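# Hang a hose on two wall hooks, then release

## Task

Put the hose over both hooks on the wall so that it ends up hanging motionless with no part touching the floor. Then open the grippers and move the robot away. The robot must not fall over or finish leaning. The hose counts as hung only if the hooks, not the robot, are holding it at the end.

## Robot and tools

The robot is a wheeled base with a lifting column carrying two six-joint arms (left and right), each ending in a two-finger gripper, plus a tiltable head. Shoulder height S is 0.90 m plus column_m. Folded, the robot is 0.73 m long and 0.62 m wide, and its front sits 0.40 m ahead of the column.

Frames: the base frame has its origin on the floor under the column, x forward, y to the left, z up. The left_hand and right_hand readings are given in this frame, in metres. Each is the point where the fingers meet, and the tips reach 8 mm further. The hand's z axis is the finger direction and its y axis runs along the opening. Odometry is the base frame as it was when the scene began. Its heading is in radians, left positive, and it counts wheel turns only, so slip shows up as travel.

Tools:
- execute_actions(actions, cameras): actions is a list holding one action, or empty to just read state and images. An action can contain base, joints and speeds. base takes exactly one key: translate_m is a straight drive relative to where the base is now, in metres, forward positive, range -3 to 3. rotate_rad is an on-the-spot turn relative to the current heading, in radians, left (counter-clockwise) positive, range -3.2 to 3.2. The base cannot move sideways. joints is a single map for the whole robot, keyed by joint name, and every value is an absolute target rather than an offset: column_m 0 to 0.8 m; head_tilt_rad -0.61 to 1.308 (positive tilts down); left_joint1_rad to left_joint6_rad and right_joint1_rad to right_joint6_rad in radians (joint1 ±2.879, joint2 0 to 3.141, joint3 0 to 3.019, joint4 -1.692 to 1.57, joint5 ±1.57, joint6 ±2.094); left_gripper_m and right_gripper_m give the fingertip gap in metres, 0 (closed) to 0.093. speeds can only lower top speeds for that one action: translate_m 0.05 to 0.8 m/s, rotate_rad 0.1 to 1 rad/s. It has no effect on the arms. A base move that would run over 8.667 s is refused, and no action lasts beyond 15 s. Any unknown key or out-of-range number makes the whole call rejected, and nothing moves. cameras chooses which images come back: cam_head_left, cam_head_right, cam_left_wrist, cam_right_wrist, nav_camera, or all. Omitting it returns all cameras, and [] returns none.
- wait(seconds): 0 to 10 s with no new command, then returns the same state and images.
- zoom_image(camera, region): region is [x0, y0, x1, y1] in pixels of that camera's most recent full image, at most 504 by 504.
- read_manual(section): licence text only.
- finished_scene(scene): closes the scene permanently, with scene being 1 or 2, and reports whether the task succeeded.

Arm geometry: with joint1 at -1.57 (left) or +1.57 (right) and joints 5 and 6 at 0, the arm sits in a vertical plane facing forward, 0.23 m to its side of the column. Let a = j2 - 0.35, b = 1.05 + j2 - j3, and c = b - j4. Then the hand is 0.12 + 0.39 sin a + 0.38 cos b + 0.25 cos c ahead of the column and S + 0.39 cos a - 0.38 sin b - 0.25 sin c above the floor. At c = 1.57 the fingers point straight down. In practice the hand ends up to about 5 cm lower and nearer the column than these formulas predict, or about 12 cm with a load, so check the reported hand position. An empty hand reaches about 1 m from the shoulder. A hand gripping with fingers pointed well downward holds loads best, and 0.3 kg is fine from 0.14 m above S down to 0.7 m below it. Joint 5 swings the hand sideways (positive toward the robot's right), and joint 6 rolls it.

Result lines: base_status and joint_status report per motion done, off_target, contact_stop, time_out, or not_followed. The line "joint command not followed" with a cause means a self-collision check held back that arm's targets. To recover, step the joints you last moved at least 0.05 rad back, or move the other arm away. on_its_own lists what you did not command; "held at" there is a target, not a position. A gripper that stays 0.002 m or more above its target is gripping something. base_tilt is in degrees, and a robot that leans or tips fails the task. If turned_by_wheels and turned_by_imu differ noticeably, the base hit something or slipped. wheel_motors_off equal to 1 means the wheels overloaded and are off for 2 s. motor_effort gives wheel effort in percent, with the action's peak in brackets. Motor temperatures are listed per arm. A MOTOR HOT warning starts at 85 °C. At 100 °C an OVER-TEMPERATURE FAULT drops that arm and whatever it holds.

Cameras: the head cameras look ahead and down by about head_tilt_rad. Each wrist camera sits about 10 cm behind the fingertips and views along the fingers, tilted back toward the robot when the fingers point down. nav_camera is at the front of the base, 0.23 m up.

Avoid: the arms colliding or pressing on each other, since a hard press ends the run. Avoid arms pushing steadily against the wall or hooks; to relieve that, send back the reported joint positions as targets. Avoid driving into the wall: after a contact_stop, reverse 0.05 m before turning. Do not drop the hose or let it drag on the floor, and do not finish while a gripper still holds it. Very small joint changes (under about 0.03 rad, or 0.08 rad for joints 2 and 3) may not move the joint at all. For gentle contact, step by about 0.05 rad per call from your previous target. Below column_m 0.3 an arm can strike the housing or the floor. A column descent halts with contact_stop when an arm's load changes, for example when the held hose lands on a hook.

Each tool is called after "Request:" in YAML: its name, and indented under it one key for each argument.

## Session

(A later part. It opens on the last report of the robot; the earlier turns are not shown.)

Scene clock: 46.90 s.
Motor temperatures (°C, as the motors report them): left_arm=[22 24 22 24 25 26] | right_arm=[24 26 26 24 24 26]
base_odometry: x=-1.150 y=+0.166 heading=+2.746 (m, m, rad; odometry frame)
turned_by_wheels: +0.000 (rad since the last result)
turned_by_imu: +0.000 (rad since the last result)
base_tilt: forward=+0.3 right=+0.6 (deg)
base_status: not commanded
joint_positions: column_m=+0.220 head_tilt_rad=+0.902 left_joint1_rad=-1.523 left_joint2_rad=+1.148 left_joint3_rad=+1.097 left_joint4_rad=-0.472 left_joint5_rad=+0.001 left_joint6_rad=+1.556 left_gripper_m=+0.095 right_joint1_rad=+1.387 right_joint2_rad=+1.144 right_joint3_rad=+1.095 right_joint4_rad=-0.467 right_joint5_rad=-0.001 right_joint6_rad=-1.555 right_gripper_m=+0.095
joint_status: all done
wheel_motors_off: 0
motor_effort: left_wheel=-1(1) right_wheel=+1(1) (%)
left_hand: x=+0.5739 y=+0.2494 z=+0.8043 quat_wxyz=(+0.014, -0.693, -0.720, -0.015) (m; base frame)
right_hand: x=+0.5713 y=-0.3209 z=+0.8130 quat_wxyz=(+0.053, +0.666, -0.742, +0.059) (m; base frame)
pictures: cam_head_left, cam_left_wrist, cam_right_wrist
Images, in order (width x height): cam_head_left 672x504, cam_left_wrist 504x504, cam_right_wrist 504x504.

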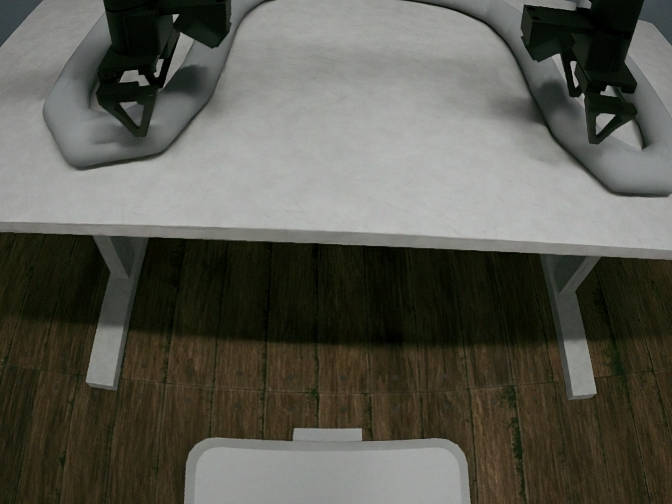

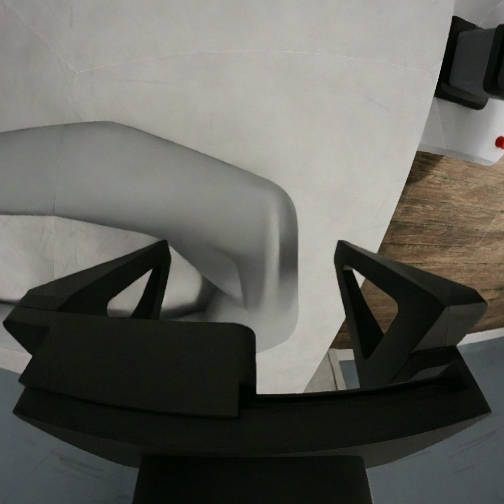

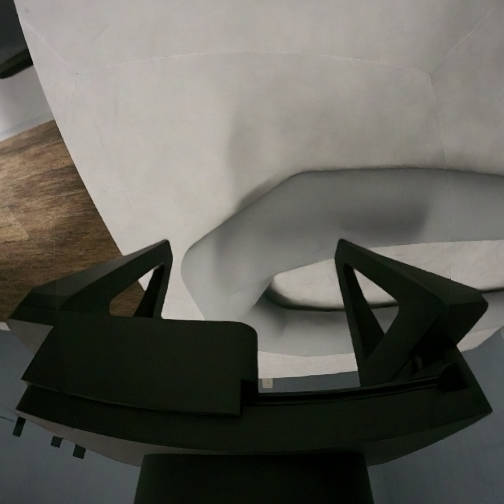

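Request:
execute_actions:
  actions:
    - {"base":{"translate_m":-0.015},"joints":{"column_m":0.185}}
  cameras: ["cam_head_left","cam_left_wrist","cam_right_wrist"]

Request:
execute_actions:
  actions:
    - {"joints":{"left_gripper_m":0.02,"right_gripper_m":0.02}}
  cameras: ["cam_left_wrist","cam_right_wrist"]

Scene clock: 48.70 s.
Motor temperatures (°C, as the motors report them): left_arm=[22 24 22 24 25 26] | right_arm=[24 26 26 24 24 26]
base_odometry: x=-1.136 y=+0.160 heading=+2.746 (m, m, rad; odometry frame)
turned_by_wheels: +0.000 (rad since the last result)
turned_by_imu: +0.000 (rad since the last result)
base_tilt: forward=+0.2 right=+0.6 (deg)
base_status: done
joint_positions: column_m=+0.185 head_tilt_rad=+0.902 left_joint1_rad=-1.513 left_joint2_rad=+1.108 left_joint3_rad=+1.107 left_joint4_rad=-0.470 left_joint5_rad=-0.012 left_joint6_rad=+1.556 left_gripper_m=+0.095 right_joint1_rad=+1.384 right_joint2_rad=+1.114 right_joint3_rad=+1.095 right_joint4_rad=-0.487 right_joint5_rad=+0.008 right_joint6_rad=-1.555 right_gripper_m=+0.095
joint_status: all done
wheel_motors_off: 0
motor_effort: left_wheel=+0(35) right_wheel=+2(27) (%)
left_hand: x=+0.5924 y=+0.2564 z=+0.7900 quat_wxyz=(+0.003, -0.691, -0.721, -0.041) (m; base frame)
right_hand: x=+0.5754 y=-0.3221 z=+0.7919 quat_wxyz=(+0.054, +0.665, -0.742, +0.067) (m; base frame)
pictures: cam_head_left, cam_left_wrist, cam_right_wrist
Images, in order (width x height): cam_head_left 672x504, cam_left_wrist 504x504, cam_right_wrist 504x504.

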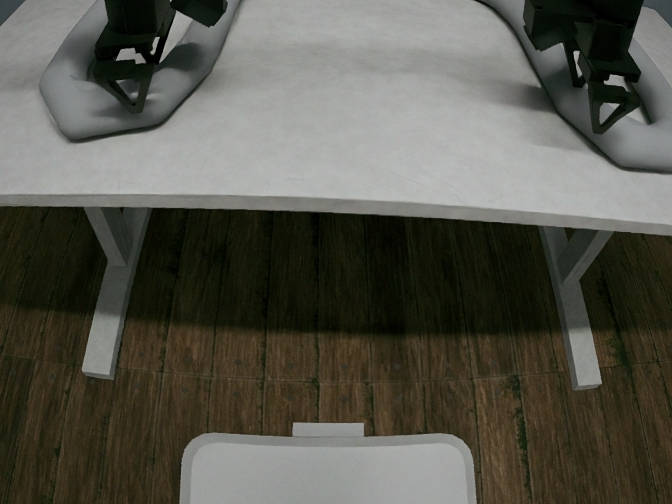

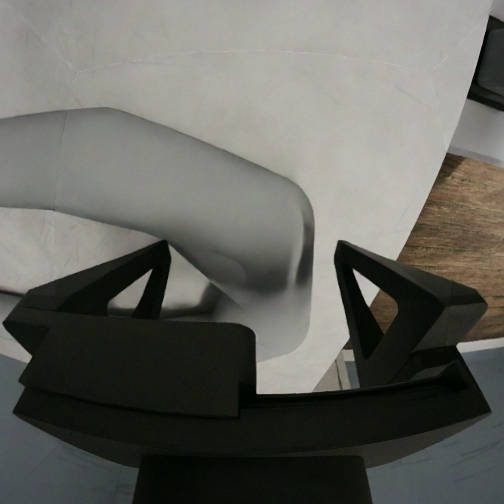

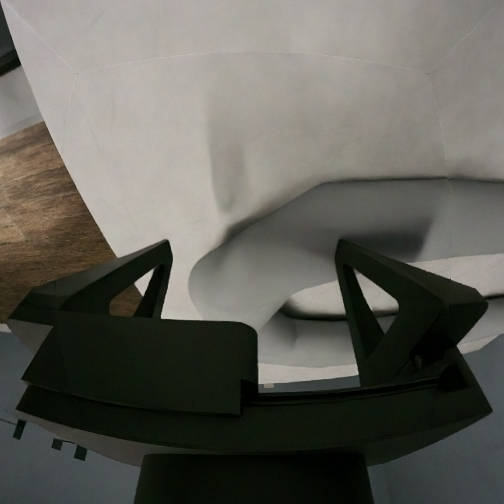

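Scene clock: 49.43 s.
Motor temperatures (°C, as the motors report them): left_arm=[22 24 22 24 25 26] | right_arm=[24 26 26 24 24 26]
base_odometry: x=-1.136 y=+0.160 heading=+2.746 (m, m, rad; odometry frame)
turned_by_wheels: +0.000 (rad since the last result)
turned_by_imu: +0.000 (rad since the last result)
base_tilt: forward=+0.2 right=+0.6 (deg)
base_status: not commanded
joint_positions: column_m=+0.185 head_tilt_rad=+0.902 left_joint1_rad=-1.508 left_joint2_rad=+1.083 left_joint3_rad=+1.096 left_joint4_rad=-0.489 left_joint5_rad=-0.016 left_joint6_rad=+1.550 left_gripper_m=+0.020 right_joint1_rad=+1.384 right_joint2_rad=+1.143 right_joint3_rad=+1.095 right_joint4_rad=-0.474 right_joint5_rad=+0.002 right_joint6_rad=-1.555 right_gripper_m=+0.020
joint_status: all done
wheel_motors_off: 0
motor_effort: left_wheel=+4(4) right_wheel=-2(5) (%)
left_hand: x=+0.5887 y=+0.2588 z=+0.7993 quat_wxyz=(+0.008, -0.688, -0.724, -0.042) (m; base frame)
right_hand: x=+0.5696 y=-0.3228 z=+0.7785 quat_wxyz=(+0.057, +0.665, -0.742, +0.059) (m; base frame)
pictures: cam_left_wrist, cam_right_wrist
Images, in order (width x height): cam_left_wrist 504x504, cam_right_wrist 504x504.

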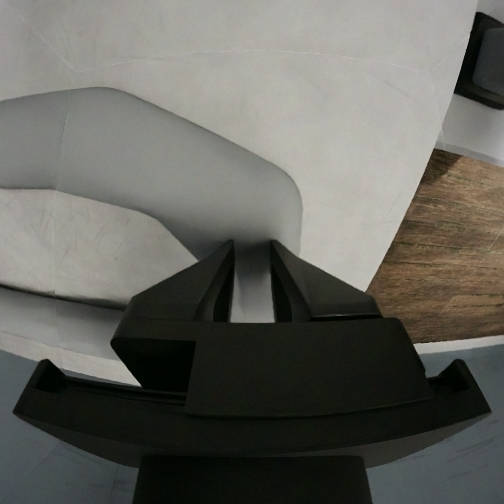

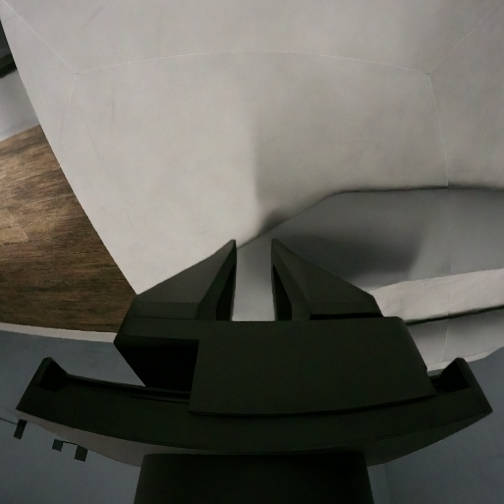

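Request:
execute_actions:
  actions:
    - {"joints":{"left_gripper_m":0.093,"right_gripper_m":0.093,"column_m":0.25,"left_joint2_rad":1.15,"left_joint4_rad":-0.47,"right_joint2_rad":1.15}}
  cameras: []

Request:
execute_actions:
  actions:
    - {"base":{"translate_m":0.03}}
  cameras: ["cam_left_wrist","cam_right_wrist"]

Request:
execute_actions:
  actions:
    - {"joints":{"column_m":0.19}}
  cameras: ["cam_left_wrist","cam_right_wrist"]

Scene clock: 52.30 s.
Motor temperatures (°C, as the motors report them): left_arm=[22 24 22 24 25 26] | right_arm=[24 26 26 24 24 26]
base_odometry: x=-1.136 y=+0.160 heading=+2.746 (m, m, rad; odometry frame)
turned_by_wheels: +0.000 (rad since the last result)
turned_by_imu: +0.000 (rad since the last result)
base_tilt: forward=+0.2 right=+0.6 (deg)
base_status: not commanded
joint_positions: column_m=+0.250 head_tilt_rad=+0.902 left_joint1_rad=-1.525 left_joint2_rad=+1.138 left_joint3_rad=+1.098 left_joint4_rad=-0.482 left_joint5_rad=-0.003 left_joint6_rad=+1.555 left_gripper_m=+0.093 right_joint1_rad=+1.384 right_joint2_rad=+1.143 right_joint3_rad=+1.095 right_joint4_rad=-0.478 right_joint5_rad=-0.002 right_joint6_rad=-1.556 right_gripper_m=+0.093
joint_status: all done
wheel_motors_off: 0
motor_effort: left_wheel=+1(4) right_wheel=-2(1) (%)
left_hand: x=+0.5752 y=+0.2489 z=+0.8388 quat_wxyz=(+0.015, -0.693, -0.720, -0.016) (m; base frame)
right_hand: x=+0.5686 y=-0.3220 z=+0.8432 quat_wxyz=(+0.057, +0.666, -0.742, +0.056) (m; base frame)
pictures: none
No camera images: the call's "cameras" was empty. Leave "cameras" out to get every camera's image.

Scene clock: 53.27 s.
Motor temperatures (°C, as the motors report them): left_arm=[22 24 22 24 25 26] | right_arm=[24 26 26 24 24 26]
base_odometry: x=-1.164 y=+0.172 heading=+2.746 (m, m, rad; odometry frame)
turned_by_wheels: +0.000 (rad since the last result)
turned_by_imu: +0.000 (rad since the last result)
base_tilt: forward=+0.3 right=+0.6 (deg)
base_status: done
joint_positions: column_m=+0.250 head_tilt_rad=+0.902 left_joint1_rad=-1.525 left_joint2_rad=+1.139 left_joint3_rad=+1.095 left_joint4_rad=-0.480 left_joint5_rad=-0.003 left_joint6_rad=+1.556 left_gripper_m=+0.093 right_joint1_rad=+1.384 right_joint2_rad=+1.143 right_joint3_rad=+1.095 right_joint4_rad=-0.475 right_joint5_rad=-0.002 right_joint6_rad=-1.556 right_gripper_m=+0.093
joint_status: not commanded
wheel_motors_off: 0
motor_effort: left_wheel=-1(35) right_wheel=+1(26) (%)
left_hand: x=+0.5738 y=+0.2489 z=+0.8378 quat_wxyz=(+0.015, -0.693, -0.720, -0.015) (m; base frame)
right_hand: x=+0.5693 y=-0.3221 z=+0.8433 quat_wxyz=(+0.056, +0.666, -0.742, +0.057) (m; base frame)
pictures: cam_left_wrist, cam_right_wrist
Images, in order (width x height): cam_left_wrist 504x504, cam_right_wrist 504x504.

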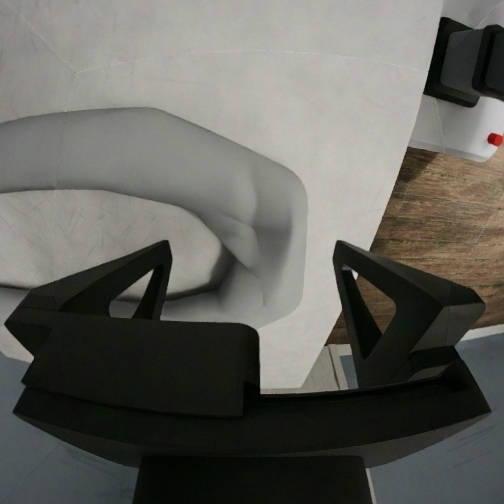

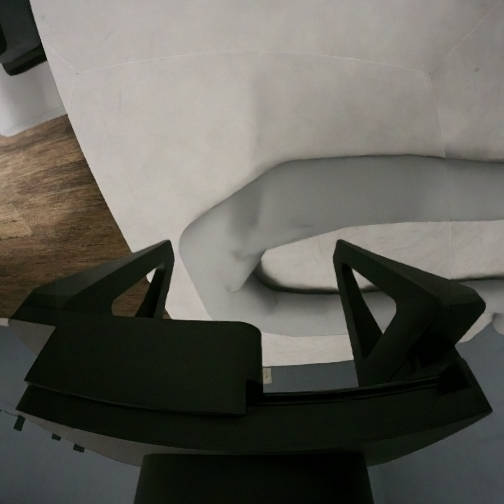

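Scene clock: 54.63 s.
Motor temperatures (°C, as the motors report them): left_arm=[22 24 22 24 25 26] | right_arm=[24 26 26 24 24 26]
base_odometry: x=-1.163 y=+0.172 heading=+2.746 (m, m, rad; odometry frame)
turned_by_wheels: +0.000 (rad since the last result)
turned_by_imu: +0.000 (rad since the last result)
base_tilt: forward=+0.3 right=+0.6 (deg)
base_status: not commanded
joint_positions: column_m=+0.190 head_tilt_rad=+0.902 left_joint1_rad=-1.518 left_joint2_rad=+1.122 left_joint3_rad=+1.095 left_joint4_rad=-0.481 left_joint5_rad=-0.009 left_joint6_rad=+1.555 left_gripper_m=+0.093 right_joint1_rad=+1.384 right_joint2_rad=+1.126 right_joint3_rad=+1.095 right_joint4_rad=-0.476 right_joint5_rad=+0.002 right_joint6_rad=-1.556 right_gripper_m=+0.093
joint_status: all done
wheel_motors_off: 0
motor_effort: left_wheel=+2(3) right_wheel=+5(3) (%)
left_hand: x=+0.5788 y=+0.2530 z=+0.7858 quat_wxyz=(+0.014, -0.692, -0.721, -0.025) (m; base frame)
right_hand: x=+0.5746 y=-0.3220 z=+0.7916 quat_wxyz=(+0.052, +0.666, -0.741, +0.065) (m; base frame)
pictures: cam_left_wrist, cam_right_wrist
Images, in order (width x height): cam_left_wrist 504x504, cam_right_wrist 504x504.

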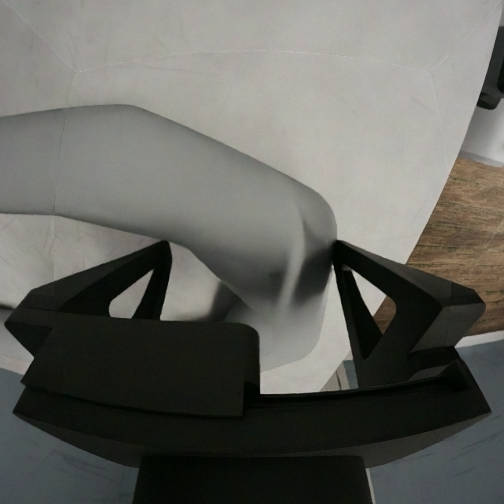

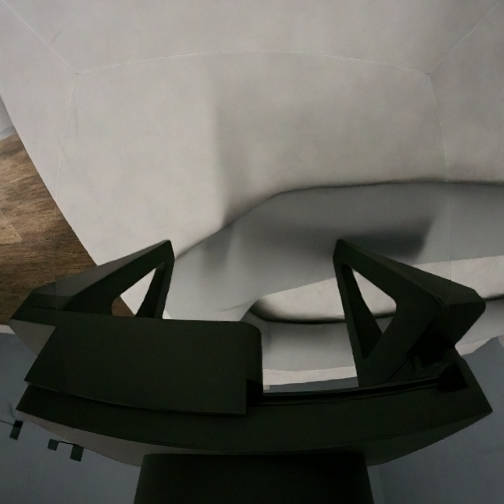

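Request:
execute_actions:
  actions:
    - {"joints":{"column_m":0.14}}
  cameras: ["cam_head_left","cam_left_wrist","cam_right_wrist"]

Scene clock: 56.60 s.
Motor temperatures (°C, as the motors report them): left_arm=[22 24 22 24 26 26] | right_arm=[24 26 26 24 24 26]
base_odometry: x=-1.163 y=+0.172 heading=+2.746 (m, m, rad; odometry frame)
turned_by_wheels: +0.000 (rad since the last result)
turned_by_imu: +0.000 (rad since the last result)
base_tilt: forward=+0.2 right=+0.5 (deg)
base_status: not commanded
joint_positions: column_m=+0.140 head_tilt_rad=+0.902 left_joint1_rad=-1.499 left_joint2_rad=+1.099 left_joint3_rad=+1.083 left_joint4_rad=-0.497 left_joint5_rad=-0.016 left_joint6_rad=+1.528 left_gripper_m=+0.093 right_joint1_rad=+1.384 right_joint2_rad=+1.035 right_joint3_rad=+1.095 right_joint4_rad=-0.482 right_joint5_rad=+0.005 right_joint6_rad=-1.556 right_gripper_m=+0.093
joint_status: all done
wheel_motors_off: 0
motor_effort: left_wheel=+9(9) right_wheel=+3(1) (%)
left_hand: x=+0.5746 y=+0.2634 z=+0.7448 quat_wxyz=(+0.023, -0.678, -0.734, -0.032) (m; base frame)
right_hand: x=+0.5995 y=-0.3178 z=+0.7837 quat_wxyz=(+0.024, +0.668, -0.738, +0.096) (m; base frame)
pictures: cam_head_left, cam_left_wrist, cam_right_wrist
Images, in order (width x height): cam_head_left 672x504, cam_left_wrist 504x504, cam_right_wrist 504x504.

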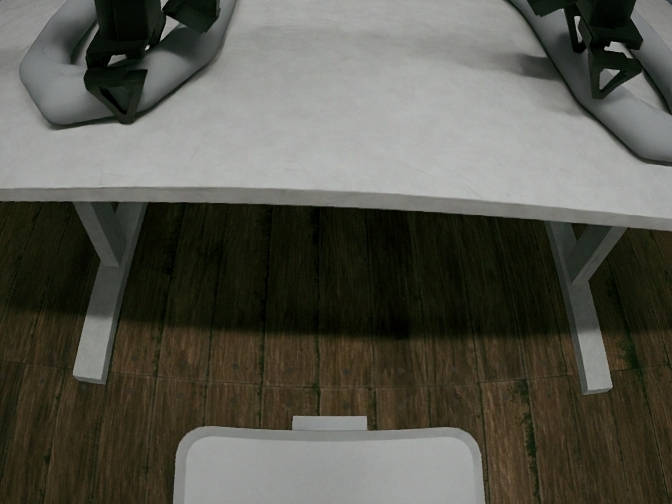

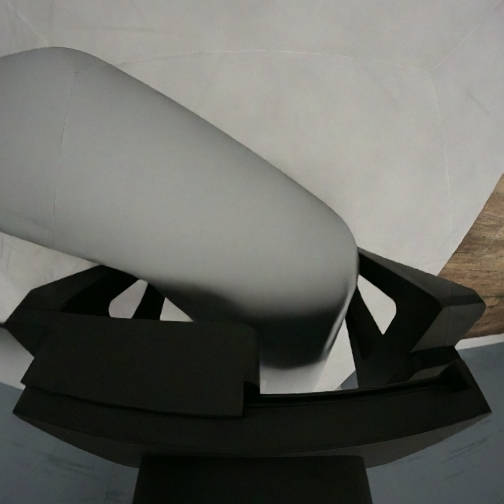

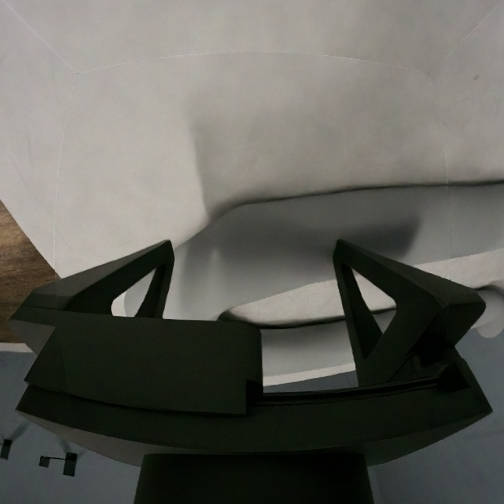

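Request:
execute_actions:
  actions:
    - {"joints":{"left_gripper_m":0.02,"right_joint2_rad":0.98,"right_joint4_rad":-0.64}}
  cameras: []

Request:
execute_actions:
  actions:
    - {"joints":{"right_joint1_rad":1.3}}
  cameras: ["cam_head_right","cam_left_wrist","cam_right_wrist"]

Scene clock: 58.70 s.
Motor temperatures (°C, as the motors report them): left_arm=[22 24 23 24 26 26] | right_arm=[24 26 26 24 24 26]
base_odometry: x=-1.163 y=+0.172 heading=+2.746 (m, m, rad; odometry frame)
turned_by_wheels: +0.000 (rad since the last result)
turned_by_imu: +0.000 (rad since the last result)
base_tilt: forward=+0.3 right=+0.6 (deg)
base_status: not commanded
joint_positions: column_m=+0.140 head_tilt_rad=+0.902 left_joint1_rad=-1.497 left_joint2_rad=+1.103 left_joint3_rad=+1.082 left_joint4_rad=-0.497 left_joint5_rad=-0.016 left_joint6_rad=+1.519 left_gripper_m=+0.062 right_joint1_rad=+1.384 right_joint2_rad=+0.982 right_joint3_rad=+1.105 right_joint4_rad=-0.636 right_joint5_rad=+0.001 right_joint6_rad=-1.557 right_gripper_m=+0.093
joint_status: left_gripper_m off_target (ended at +0.062, target +0.020); the others done
wheel_motors_off: 0
motor_effort: left_wheel=+7(9) right_wheel=-2(5) (%)
left_hand: x=+0.5723 y=+0.2648 z=+0.7426 quat_wxyz=(+0.026, -0.675, -0.737, -0.031) (m; base frame)
right_hand: x=+0.5811 y=-0.3114 z=+0.8080 quat_wxyz=(+0.054, +0.666, -0.741, +0.062) (m; base frame)
pictures: none
No camera images: the call's "cameras" was empty. Leave "cameras" out to get every camera's image.

Scene clock: 59.37 s.
Motor temperatures (°C, as the motors report them): left_arm=[22 24 23 24 26 26] | right_arm=[24 26 26 24 24 26]
base_odometry: x=-1.163 y=+0.172 heading=+2.746 (m, m, rad; odometry frame)
turned_by_wheels: +0.000 (rad since the last result)
turned_by_imu: +0.000 (rad since the last result)
base_tilt: forward=+0.3 right=+0.5 (deg)
base_status: not commanded
joint_positions: column_m=+0.140 head_tilt_rad=+0.902 left_joint1_rad=-1.497 left_joint2_rad=+1.103 left_joint3_rad=+1.082 left_joint4_rad=-0.497 left_joint5_rad=-0.016 left_joint6_rad=+1.519 left_gripper_m=+0.062 right_joint1_rad=+1.301 right_joint2_rad=+0.982 right_joint3_rad=+1.105 right_joint4_rad=-0.636 right_joint5_rad=+0.000 right_joint6_rad=-1.557 right_gripper_m=+0.093
joint_status: all done
wheel_motors_off: 0
motor_effort: left_wheel=+7(7) right_wheel=-2(2) (%)
left_hand: x=+0.5723 y=+0.2648 z=+0.7426 quat_wxyz=(+0.026, -0.675, -0.737, -0.031) (m; base frame)
right_hand: x=+0.5767 y=-0.3486 z=+0.8156 quat_wxyz=(+0.079, +0.648, -0.752, +0.087) (m; base frame)
pictures: cam_head_right, cam_left_wrist, cam_right_wrist
Images, in order (width x height): cam_head_right 672x504, cam_left_wrist 504x504, cam_right_wrist 504x504.

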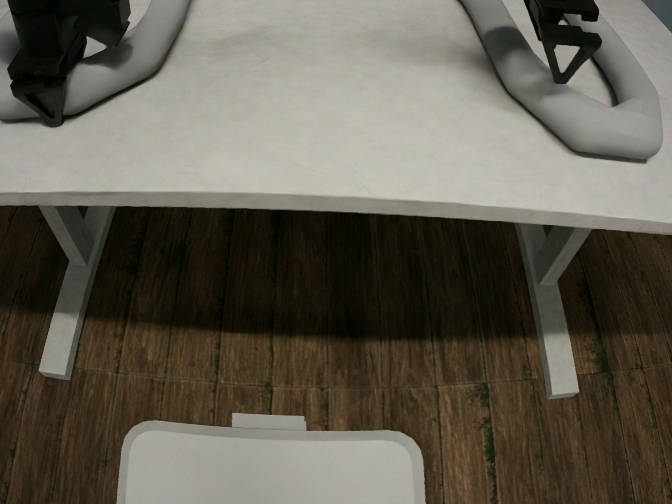

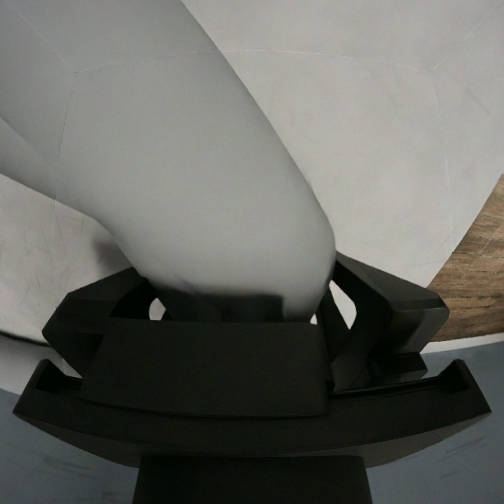

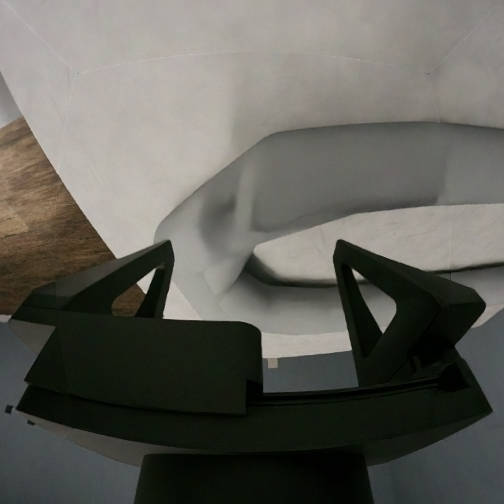

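Request:
execute_actions:
  actions:
    - {"joints":{"right_joint1_rad":1.25,"right_joint4_rad":-0.74}}
  cameras: ["cam_right_wrist"]

Request:
execute_actions:
  actions:
    - {"joints":{"right_joint2_rad":1.02,"right_joint3_rad":1.0,"right_joint4_rad":-0.58}}
  cameras: ["cam_right_wrist"]

Scene clock: 60.97 s.
Motor temperatures (°C, as the motors report them): left_arm=[22 24 23 24 26 26] | right_arm=[24 26 26 24 24 26]
base_odometry: x=-1.163 y=+0.172 heading=+2.746 (m, m, rad; odometry frame)
turned_by_wheels: +0.000 (rad since the last result)
turned_by_imu: +0.000 (rad since the last result)
base_tilt: forward=+0.2 right=+0.6 (deg)
base_status: not commanded
joint_positions: column_m=+0.140 head_tilt_rad=+0.902 left_joint1_rad=-1.497 left_joint2_rad=+1.103 left_joint3_rad=+1.082 left_joint4_rad=-0.497 left_joint5_rad=-0.016 left_joint6_rad=+1.519 left_gripper_m=+0.062 right_joint1_rad=+1.257 right_joint2_rad=+0.982 right_joint3_rad=+1.105 right_joint4_rad=-0.736 right_joint5_rad=+0.000 right_joint6_rad=-1.557 right_gripper_m=+0.093
joint_status: all done
wheel_motors_off: 0
motor_effort: left_wheel=+7(7) right_wheel=-1(2) (%)
left_hand: x=+0.5723 y=+0.2648 z=+0.7426 quat_wxyz=(+0.026, -0.675, -0.737, -0.031) (m; base frame)
right_hand: x=+0.5496 y=-0.3637 z=+0.8210 quat_wxyz=(+0.124, +0.633, -0.762, +0.063) (m; base frame)
pictures: cam_right_wrist
Images, in order (width x height): cam_right_wrist 504x504.

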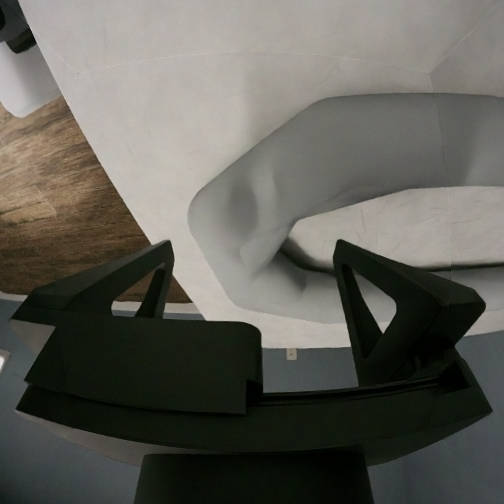

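Scene clock: 61.70 s.
Motor temperatures (°C, as the motors report them): left_arm=[22 24 23 24 26 26] | right_arm=[24 26 26 24 24 26]
base_odometry: x=-1.164 y=+0.172 heading=+2.746 (m, m, rad; odometry frame)
turned_by_wheels: +0.000 (rad since the last result)
turned_by_imu: +0.000 (rad since the last result)
base_tilt: forward=+0.2 right=+0.6 (deg)
base_status: not commanded
joint_positions: column_m=+0.140 head_tilt_rad=+0.902 left_joint1_rad=-1.497 left_joint2_rad=+1.103 left_joint3_rad=+1.082 left_joint4_rad=-0.497 left_joint5_rad=-0.016 left_joint6_rad=+1.519 left_gripper_m=+0.062 right_joint1_rad=+1.255 right_joint2_rad=+1.004 right_joint3_rad=+1.013 right_joint4_rad=-0.584 right_joint5_rad=+0.004 right_joint6_rad=-1.557 right_gripper_m=+0.093
joint_status: all done
wheel_motors_off: 0
motor_effort: left_wheel=+6(7) right_wheel=+0(0) (%)
left_hand: x=+0.5723 y=+0.2648 z=+0.7426 quat_wxyz=(+0.026, -0.675, -0.737, -0.031) (m; base frame)
right_hand: x=+0.5289 y=-0.3703 z=+0.7923 quat_wxyz=(+0.114, +0.635, -0.760, +0.079) (m; base frame)
pictures: cam_right_wrist
Images, in order (width x height): cam_right_wrist 504x504.

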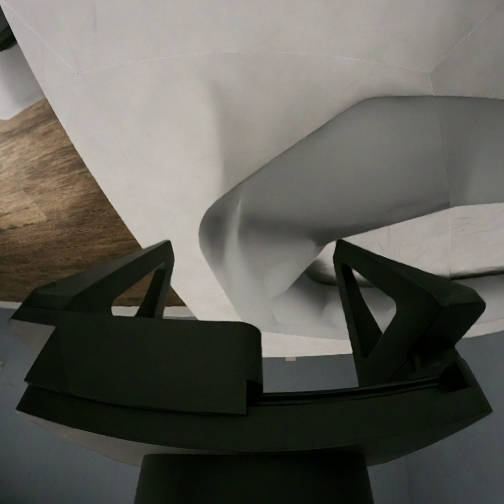

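Request:
execute_actions:
  actions:
    - {"joints":{"right_joint2_rad":1.16,"right_joint3_rad":1.0,"right_joint4_rad":-0.40}}
  cameras: ["cam_right_wrist"]

Request:
execute_actions:
  actions:
    - {"joints":{"right_gripper_m":0.02}}
  cameras: ["cam_right_wrist","cam_head_left"]

Scene clock: 63.97 s.
Motor temperatures (°C, as the motors report them): left_arm=[22 24 23 24 26 26] | right_arm=[24 26 26 24 24 26]
base_odometry: x=-1.163 y=+0.172 heading=+2.746 (m, m, rad; odometry frame)
turned_by_wheels: +0.000 (rad since the last result)
turned_by_imu: +0.000 (rad since the last result)
base_tilt: forward=+0.3 right=+0.7 (deg)
base_status: not commanded
joint_positions: column_m=+0.140 head_tilt_rad=+0.902 left_joint1_rad=-1.497 left_joint2_rad=+1.103 left_joint3_rad=+1.082 left_joint4_rad=-0.497 left_joint5_rad=-0.016 left_joint6_rad=+1.519 left_gripper_m=+0.062 right_joint1_rad=+1.239 right_joint2_rad=+1.116 right_joint3_rad=+1.013 right_joint4_rad=-0.415 right_joint5_rad=+0.011 right_joint6_rad=-1.540 right_gripper_m=+0.093
joint_status: all done
wheel_motors_off: 0
motor_effort: left_wheel=+5(6) right_wheel=+1(1) (%)
left_hand: x=+0.5723 y=+0.2648 z=+0.7426 quat_wxyz=(+0.026, -0.675, -0.737, -0.031) (m; base frame)
right_hand: x=+0.5349 y=-0.3936 z=+0.7490 quat_wxyz=(+0.102, +0.627, -0.765, +0.109) (m; base frame)
pictures: cam_right_wrist
Images, in order (width x height): cam_right_wrist 504x504.

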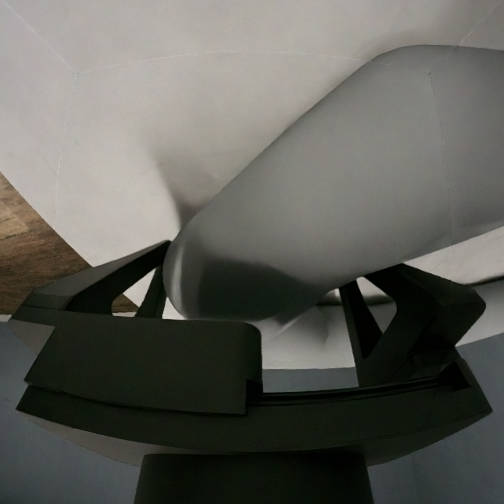

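Scene clock: 64.63 s.
Motor temperatures (°C, as the motors report them): left_arm=[22 24 23 24 26 26] | right_arm=[24 26 26 24 24 26]
base_odometry: x=-1.163 y=+0.172 heading=+2.746 (m, m, rad; odometry frame)
turned_by_wheels: +0.000 (rad since the last result)
turned_by_imu: +0.000 (rad since the last result)
base_tilt: forward=+0.2 right=+0.6 (deg)
base_status: not commanded
joint_positions: column_m=+0.140 head_tilt_rad=+0.902 left_joint1_rad=-1.497 left_joint2_rad=+1.103 left_joint3_rad=+1.082 left_joint4_rad=-0.497 left_joint5_rad=-0.016 left_joint6_rad=+1.519 left_gripper_m=+0.062 right_joint1_rad=+1.227 right_joint2_rad=+1.122 right_joint3_rad=+1.010 right_joint4_rad=-0.414 right_joint5_rad=+0.018 right_joint6_rad=-1.523 right_gripper_m=+0.067
joint_status: right_gripper_m off_target (ended at +0.067, target +0.020)
wheel_motors_off: 0
motor_effort: left_wheel=+5(5) right_wheel=+1(1) (%)
left_hand: x=+0.5723 y=+0.2648 z=+0.7426 quat_wxyz=(+0.026, -0.675, -0.737, -0.031) (m; base frame)
right_hand: x=+0.5304 y=-0.4006 z=+0.7481 quat_wxyz=(+0.109, +0.617, -0.771, +0.112) (m; base frame)
pictures: cam_head_left, cam_right_wrist
Images, in order (width x height): cam_head_left 672x504, cam_right_wrist 504x504.

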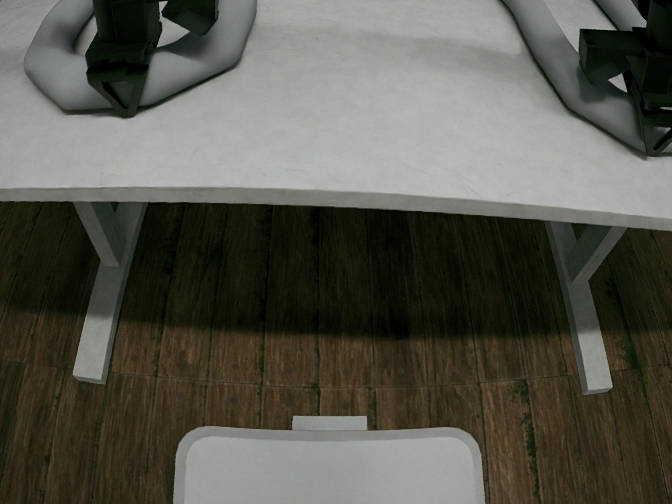

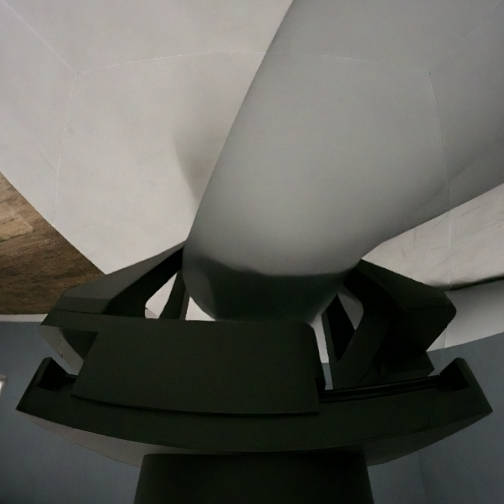

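Request:
execute_actions:
  actions:
    - {"joints":{"column_m":0.75,"head_tilt_rad":0.6}}
  cameras: []

Request:
execute_actions:
  actions:
    - {"base":{"translate_m":-0.45},"speeds":{"translate_m":0.25}}
  cameras: []

Request:
execute_actions:
  actions:
    - {"base":{"rotate_rad":-1.57},"speeds":{"rotate_rad":0.5}}
  cameras: ["cam_head_left","cam_head_right"]

Scene clock: 74.23 s.
Motor temperatures (°C, as the motors report them): left_arm=[22 24 23 24 26 26] | right_arm=[24 26 26 24 24 26]
base_odometry: x=-1.164 y=+0.172 heading=+2.746 (m, m, rad; odometry frame)
turned_by_wheels: +0.000 (rad since the last result)
turned_by_imu: +0.001 (rad since the last result)
base_tilt: forward=+0.3 right=+0.6 (deg)
base_status: not commanded
joint_positions: column_m=+0.750 head_tilt_rad=+0.617 left_joint1_rad=-1.524 left_joint2_rad=+1.169 left_joint3_rad=+1.084 left_joint4_rad=-0.483 left_joint5_rad=+0.000 left_joint6_rad=+1.560 left_gripper_m=+0.060 right_joint1_rad=+1.243 right_joint2_rad=+1.183 right_joint3_rad=+0.999 right_joint4_rad=-0.403 right_joint5_rad=-0.006 right_joint6_rad=-1.577 right_gripper_m=+0.065
joint_status: all done
wheel_motors_off: 0
motor_effort: left_wheel=+1(5) right_wheel=+0(1) (%)
left_hand: x=+0.5567 y=+0.2490 z=+1.3226 quat_wxyz=(+0.030, -0.694, -0.719, +0.002) (m; base frame)
right_hand: x=+0.5073 y=-0.3925 z=+1.3283 quat_wxyz=(+0.118, +0.639, -0.756, +0.074) (m; base frame)
pictures: none
No camera images: the call's "cameras" was empty. Leave "cameras" out to get every camera's image.

Scene clock: 77.00 s.
Motor temperatures (°C, as the motors report them): left_arm=[22 24 23 24 26 26] | right_arm=[24 26 26 24 24 26]
base_odometry: x=-0.748 y=-0.002 heading=+2.745 (m, m, rad; odometry frame)
turned_by_wheels: -0.001 (rad since the last result)
turned_by_imu: +0.001 (rad since the last result)
base_tilt: forward=+0.3 right=+0.6 (deg)
base_status: done
joint_positions: column_m=+0.750 head_tilt_rad=+0.617 left_joint1_rad=-1.526 left_joint2_rad=+1.176 left_joint3_rad=+1.076 left_joint4_rad=-0.483 left_joint5_rad=+0.003 left_joint6_rad=+1.560 left_gripper_m=+0.059 right_joint1_rad=+1.244 right_joint2_rad=+1.189 right_joint3_rad=+0.992 right_joint4_rad=-0.410 right_joint5_rad=-0.008 right_joint6_rad=-1.577 right_gripper_m=+0.064
joint_status: not commanded
wheel_motors_off: 0
motor_effort: left_wheel=-1(35) right_wheel=+1(35) (%)
left_hand: x=+0.5502 y=+0.2477 z=+1.3186 quat_wxyz=(+0.033, -0.694, -0.719, +0.008) (m; base frame)
right_hand: x=+0.4991 y=-0.3908 z=+1.3247 quat_wxyz=(+0.123, +0.638, -0.757, +0.064) (m; base frame)
pictures: none
No camera images: the call's "cameras" was empty. Leave "cameras" out to get every camera's image.

Scene clock: 81.27 s.
Motor temperatures (°C, as the motors report them): left_arm=[22 25 23 24 26 26] | right_arm=[24 27 26 24 24 26]
base_odometry: x=-0.748 y=-0.002 heading=+1.175 (m, m, rad; odometry frame)
turned_by_wheels: -1.570 (rad since the last result)
turned_by_imu: -1.558 (rad since the last result)
base_tilt: forward=+0.3 right=+0.6 (deg)
base_status: done
joint_positions: column_m=+0.750 head_tilt_rad=+0.617 left_joint1_rad=-1.536 left_joint2_rad=+1.176 left_joint3_rad=+1.076 left_joint4_rad=-0.483 left_joint5_rad=+0.005 left_joint6_rad=+1.560 left_gripper_m=+0.059 right_joint1_rad=+1.252 right_joint2_rad=+1.190 right_joint3_rad=+0.992 right_joint4_rad=-0.410 right_joint5_rad=-0.010 right_joint6_rad=-1.579 right_gripper_m=+0.064
joint_status: not commanded
wheel_motors_off: 0
motor_effort: left_wheel=+2(47) right_wheel=-6(41) (%)
left_hand: x=+0.5503 y=+0.2419 z=+1.3184 quat_wxyz=(+0.029, -0.696, -0.717, +0.012) (m; base frame)
right_hand: x=+0.4997 y=-0.3868 z=+1.3234 quat_wxyz=(+0.121, +0.641, -0.756, +0.061) (m; base frame)
pictures: cam_head_left, cam_head_right
Images, in order (width x height): cam_head_left 672x504, cam_head_right 672x504.

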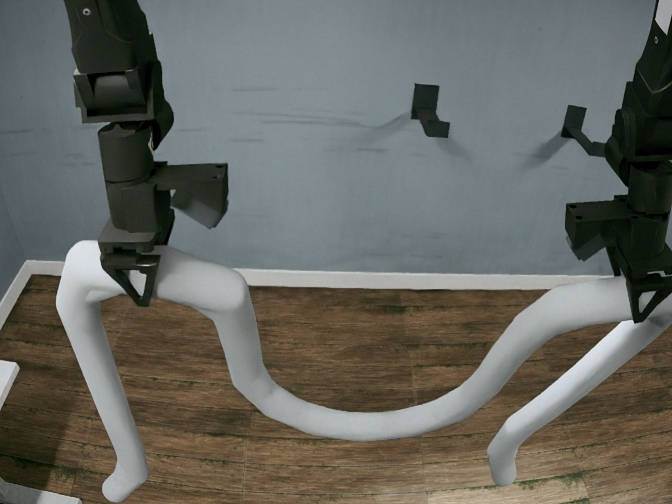

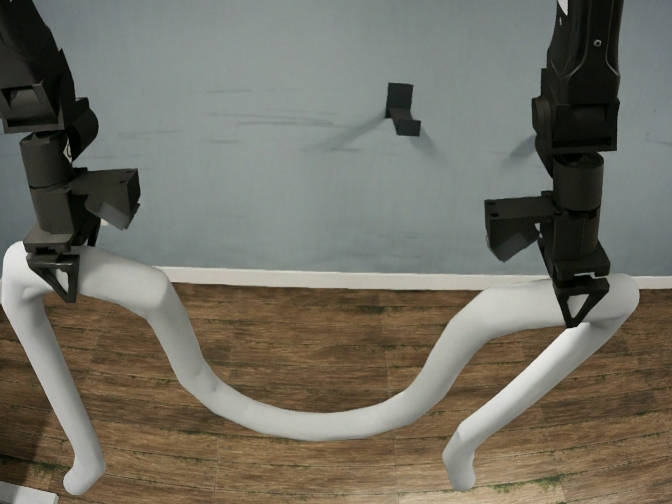

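Request:
execute_actions:
  actions:
    - {"base":{"rotate_rad":-0.5},"speeds":{"rotate_rad":0.5},"joints":{"left_joint1_rad":-1.38,"right_joint1_rad":1.1}}
  cameras: []

Request:
execute_actions:
  actions:
    - {"base":{"translate_m":1.4},"speeds":{"translate_m":0.4}}
  cameras: []

Request:
execute_actions:
  actions:
    - {"base":{"rotate_rad":0.5},"speeds":{"rotate_rad":0.5},"joints":{"head_tilt_rad":0.8}}
  cameras: ["cam_head_left","cam_head_right"]

Scene clock: 86.47 s.
Motor temperatures (°C, as the motors report them): left_arm=[22 25 23 24 26 26] | right_arm=[24 27 26 24 24 26]
base_odometry: x=-0.748 y=-0.002 heading=+0.676 (m, m, rad; odometry frame)
turned_by_wheels: -0.499 (rad since the last result)
turned_by_imu: -0.496 (rad since the last result)
base_tilt: forward=+0.2 right=+0.5 (deg)
base_status: done
joint_positions: column_m=+0.750 head_tilt_rad=+0.617 left_joint1_rad=-1.396 left_joint2_rad=+1.176 left_joint3_rad=+1.076 left_joint4_rad=-0.483 left_joint5_rad=+0.012 left_joint6_rad=+1.576 left_gripper_m=+0.059 right_joint1_rad=+1.128 right_joint2_rad=+1.190 right_joint3_rad=+0.992 right_joint4_rad=-0.410 right_joint5_rad=-0.018 right_joint6_rad=-1.587 right_gripper_m=+0.064
joint_status: all done
wheel_motors_off: 0
motor_effort: left_wheel=+2(29) right_wheel=-1(26) (%)
left_hand: x=+0.5467 y=+0.3136 z=+1.3247 quat_wxyz=(+0.069, -0.674, -0.735, -0.028) (m; base frame)
right_hand: x=+0.4880 y=-0.4457 z=+1.3436 quat_wxyz=(+0.154, +0.613, -0.769, +0.095) (m; base frame)
pictures: none
No camera images: the call's "cameras" was empty. Leave "cameras" out to get every camera's image.

Scene clock: 91.47 s.
Motor temperatures (°C, as the motors report them): left_arm=[22 25 23 24 26 26] | right_arm=[24 27 26 24 25 26]
base_odometry: x=+0.344 y=+0.874 heading=+0.676 (m, m, rad; odometry frame)
turned_by_wheels: +0.000 (rad since the last result)
turned_by_imu: -0.003 (rad since the last result)
base_tilt: forward=+0.3 right=+0.6 (deg)
base_status: done
joint_positions: column_m=+0.750 head_tilt_rad=+0.617 left_joint1_rad=-1.395 left_joint2_rad=+1.177 left_joint3_rad=+1.076 left_joint4_rad=-0.483 left_joint5_rad=+0.012 left_joint6_rad=+1.576 left_gripper_m=+0.059 right_joint1_rad=+1.128 right_joint2_rad=+1.190 right_joint3_rad=+0.991 right_joint4_rad=-0.410 right_joint5_rad=-0.016 right_joint6_rad=-1.587 right_gripper_m=+0.064
joint_status: not commanded
wheel_motors_off: 0
motor_effort: left_wheel=+0(54) right_wheel=-1(42) (%)
left_hand: x=+0.5463 y=+0.3142 z=+1.3246 quat_wxyz=(+0.070, -0.674, -0.735, -0.028) (m; base frame)
right_hand: x=+0.4878 y=-0.4460 z=+1.3435 quat_wxyz=(+0.155, +0.613, -0.769, +0.096) (m; base frame)
pictures: none
No camera images: the call's "cameras" was empty. Leave "cameras" out to get every camera's image.

Scene clock: 93.67 s.
Motor temperatures (°C, as the motors report them): left_arm=[22 25 23 24 26 26] | right_arm=[24 27 26 24 25 26]
base_odometry: x=+0.344 y=+0.874 heading=+1.174 (m, m, rad; odometry frame)
turned_by_wheels: +0.498 (rad since the last result)
turned_by_imu: +0.492 (rad since the last result)
base_tilt: forward=+0.3 right=+0.6 (deg)
base_status: done
joint_positions: column_m=+0.750 head_tilt_rad=+0.802 left_joint1_rad=-1.417 left_joint2_rad=+1.177 left_joint3_rad=+1.076 left_joint4_rad=-0.483 left_joint5_rad=+0.028 left_joint6_rad=+1.597 left_gripper_m=+0.059 right_joint1_rad=+1.125 right_joint2_rad=+1.196 right_joint3_rad=+0.991 right_joint4_rad=-0.410 right_joint5_rad=-0.006 right_joint6_rad=-1.586 right_gripper_m=+0.063
joint_status: all done
wheel_motors_off: 0
motor_effort: left_wheel=-8(46) right_wheel=+8(31) (%)
left_hand: x=+0.5474 y=+0.3000 z=+1.3226 quat_wxyz=(+0.057, -0.686, -0.725, -0.015) (m; base frame)
right_hand: x=+0.4850 y=-0.4492 z=+1.3425 quat_wxyz=(+0.161, +0.611, -0.769, +0.097) (m; base frame)
pictures: cam_head_left, cam_head_right
Images, in order (width x height): cam_head_left 672x504, cam_head_right 672x504.

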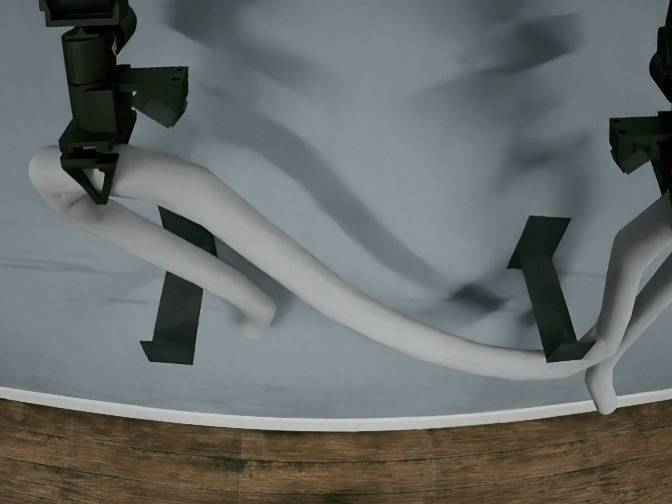

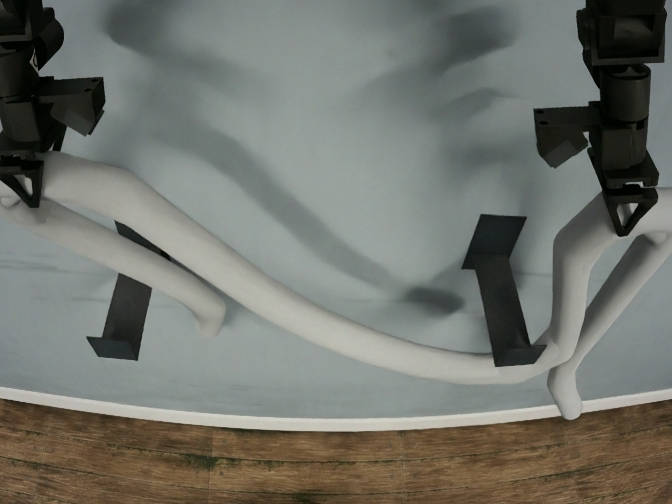

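Request:
execute_actions:
  actions:
    - {"base":{"translate_m":-0.5},"speeds":{"translate_m":0.2},"joints":{"head_tilt_rad":0.65}}
  cameras: ["cam_head_left","cam_head_right"]

Scene clock: 98.30 s.
Motor temperatures (°C, as the motors report them): left_arm=[22 25 23 24 26 26] | right_arm=[24 27 26 24 25 26]
base_odometry: x=+0.151 y=+0.413 heading=+1.174 (m, m, rad; odometry frame)
turned_by_wheels: +0.000 (rad since the last result)
turned_by_imu: +0.002 (rad since the last result)
base_tilt: forward=+0.3 right=+0.6 (deg)
base_status: done
joint_positions: column_m=+0.750 head_tilt_rad=+0.667 left_joint1_rad=-1.390 left_joint2_rad=+1.181 left_joint3_rad=+1.075 left_joint4_rad=-0.473 left_joint5_rad=+0.011 left_joint6_rad=+1.577 left_gripper_m=+0.058 right_joint1_rad=+1.125 right_joint2_rad=+1.197 right_joint3_rad=+0.990 right_joint4_rad=-0.407 right_joint5_rad=-0.014 right_joint6_rad=-1.581 right_gripper_m=+0.061
joint_status: all done
wheel_motors_off: 0
motor_effort: left_wheel=+1(59) right_wheel=+0(32) (%)
left_hand: x=+0.5462 y=+0.3176 z=+1.3230 quat_wxyz=(+0.070, -0.673, -0.736, -0.031) (m; base frame)
right_hand: x=+0.4849 y=-0.4482 z=+1.3414 quat_wxyz=(+0.158, +0.609, -0.771, +0.096) (m; base frame)
pictures: cam_head_left, cam_head_right
Images, in order (width x height): cam_head_left 672x504, cam_head_right 672x504.

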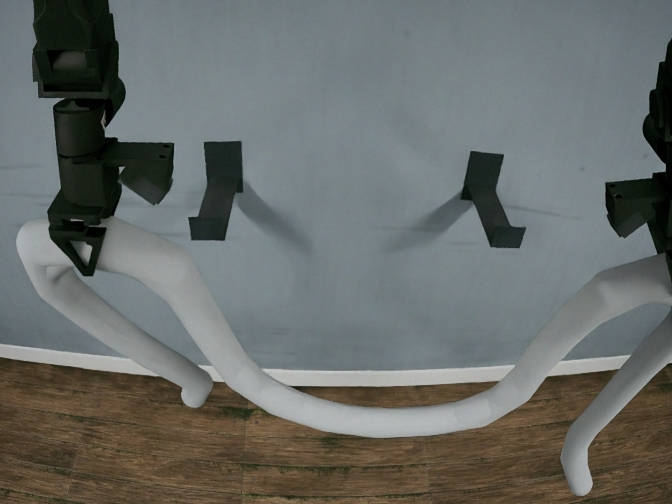

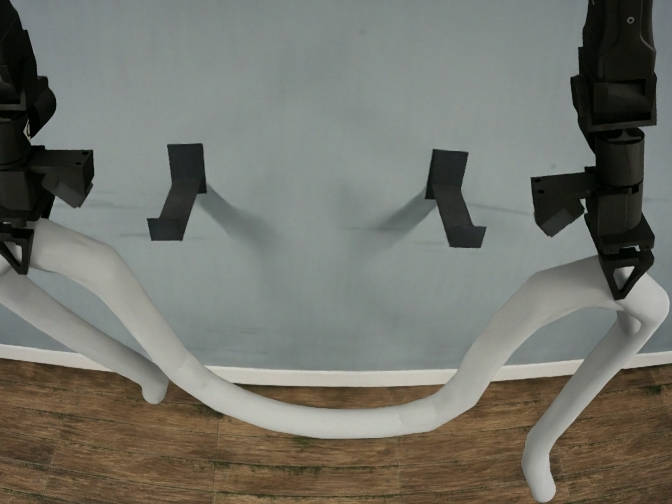

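Request:
execute_actions:
  actions:
    - {"joints":{"left_joint1_rad":-1.22,"right_joint1_rad":0.98,"column_m":0.5,"head_tilt_rad":0.45}}
  cameras: ["cam_head_left","cam_head_right"]

Scene clock: 102.60 s.
Motor temperatures (°C, as the motors report them): left_arm=[22 25 23 24 26 26] | right_arm=[24 27 26 24 25 26]
base_odometry: x=+0.151 y=+0.413 heading=+1.174 (m, m, rad; odometry frame)
turned_by_wheels: +0.000 (rad since the last result)
turned_by_imu: +0.000 (rad since the last result)
base_tilt: forward=+0.3 right=+0.6 (deg)
base_status: not commanded
joint_positions: column_m=+0.750 head_tilt_rad=+0.469 left_joint1_rad=-1.237 left_joint2_rad=+1.181 left_joint3_rad=+1.075 left_joint4_rad=-0.473 left_joint5_rad=+0.015 left_joint6_rad=+1.578 left_gripper_m=+0.058 right_joint1_rad=+1.005 right_joint2_rad=+1.197 right_joint3_rad=+0.990 right_joint4_rad=-0.407 right_joint5_rad=-0.021 right_joint6_rad=-1.581 right_gripper_m=+0.061
joint_status: column_m contact_stop (moved +0.000 of -0.250); the others done
wheel_motors_off: 0
on_its_own: column_m is held at +0.750, not at your +0.500, since a contact_stop
motor_effort: left_wheel=+1(2) right_wheel=+1(1) (%)
left_hand: x=+0.5363 y=+0.3948 z=+1.3402 quat_wxyz=(+0.114, -0.639, -0.757, -0.076) (m; base frame)
right_hand: x=+0.4702 y=-0.5020 z=+1.3669 quat_wxyz=(+0.189, +0.577, -0.784, +0.129) (m; base frame)
pictures: cam_head_left, cam_head_right
Images, in order (width x height): cam_head_left 672x504, cam_head_right 672x504.

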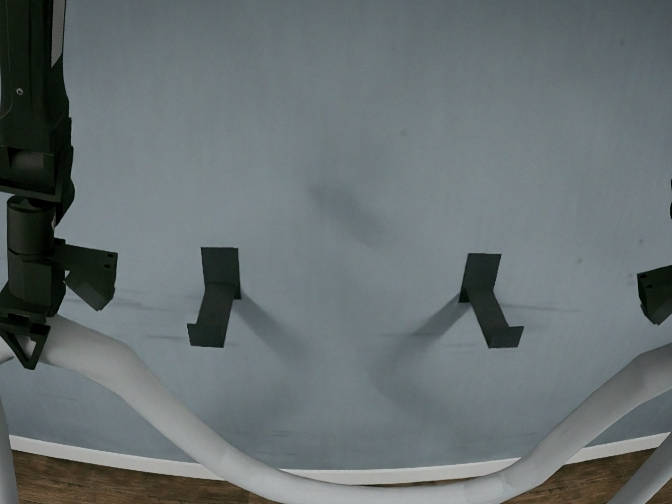

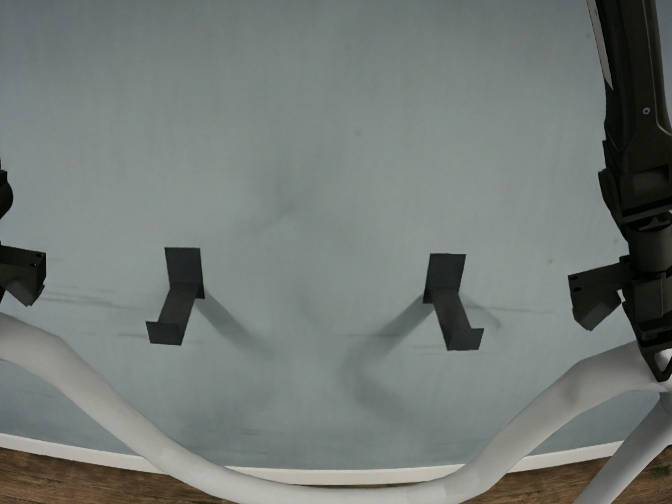

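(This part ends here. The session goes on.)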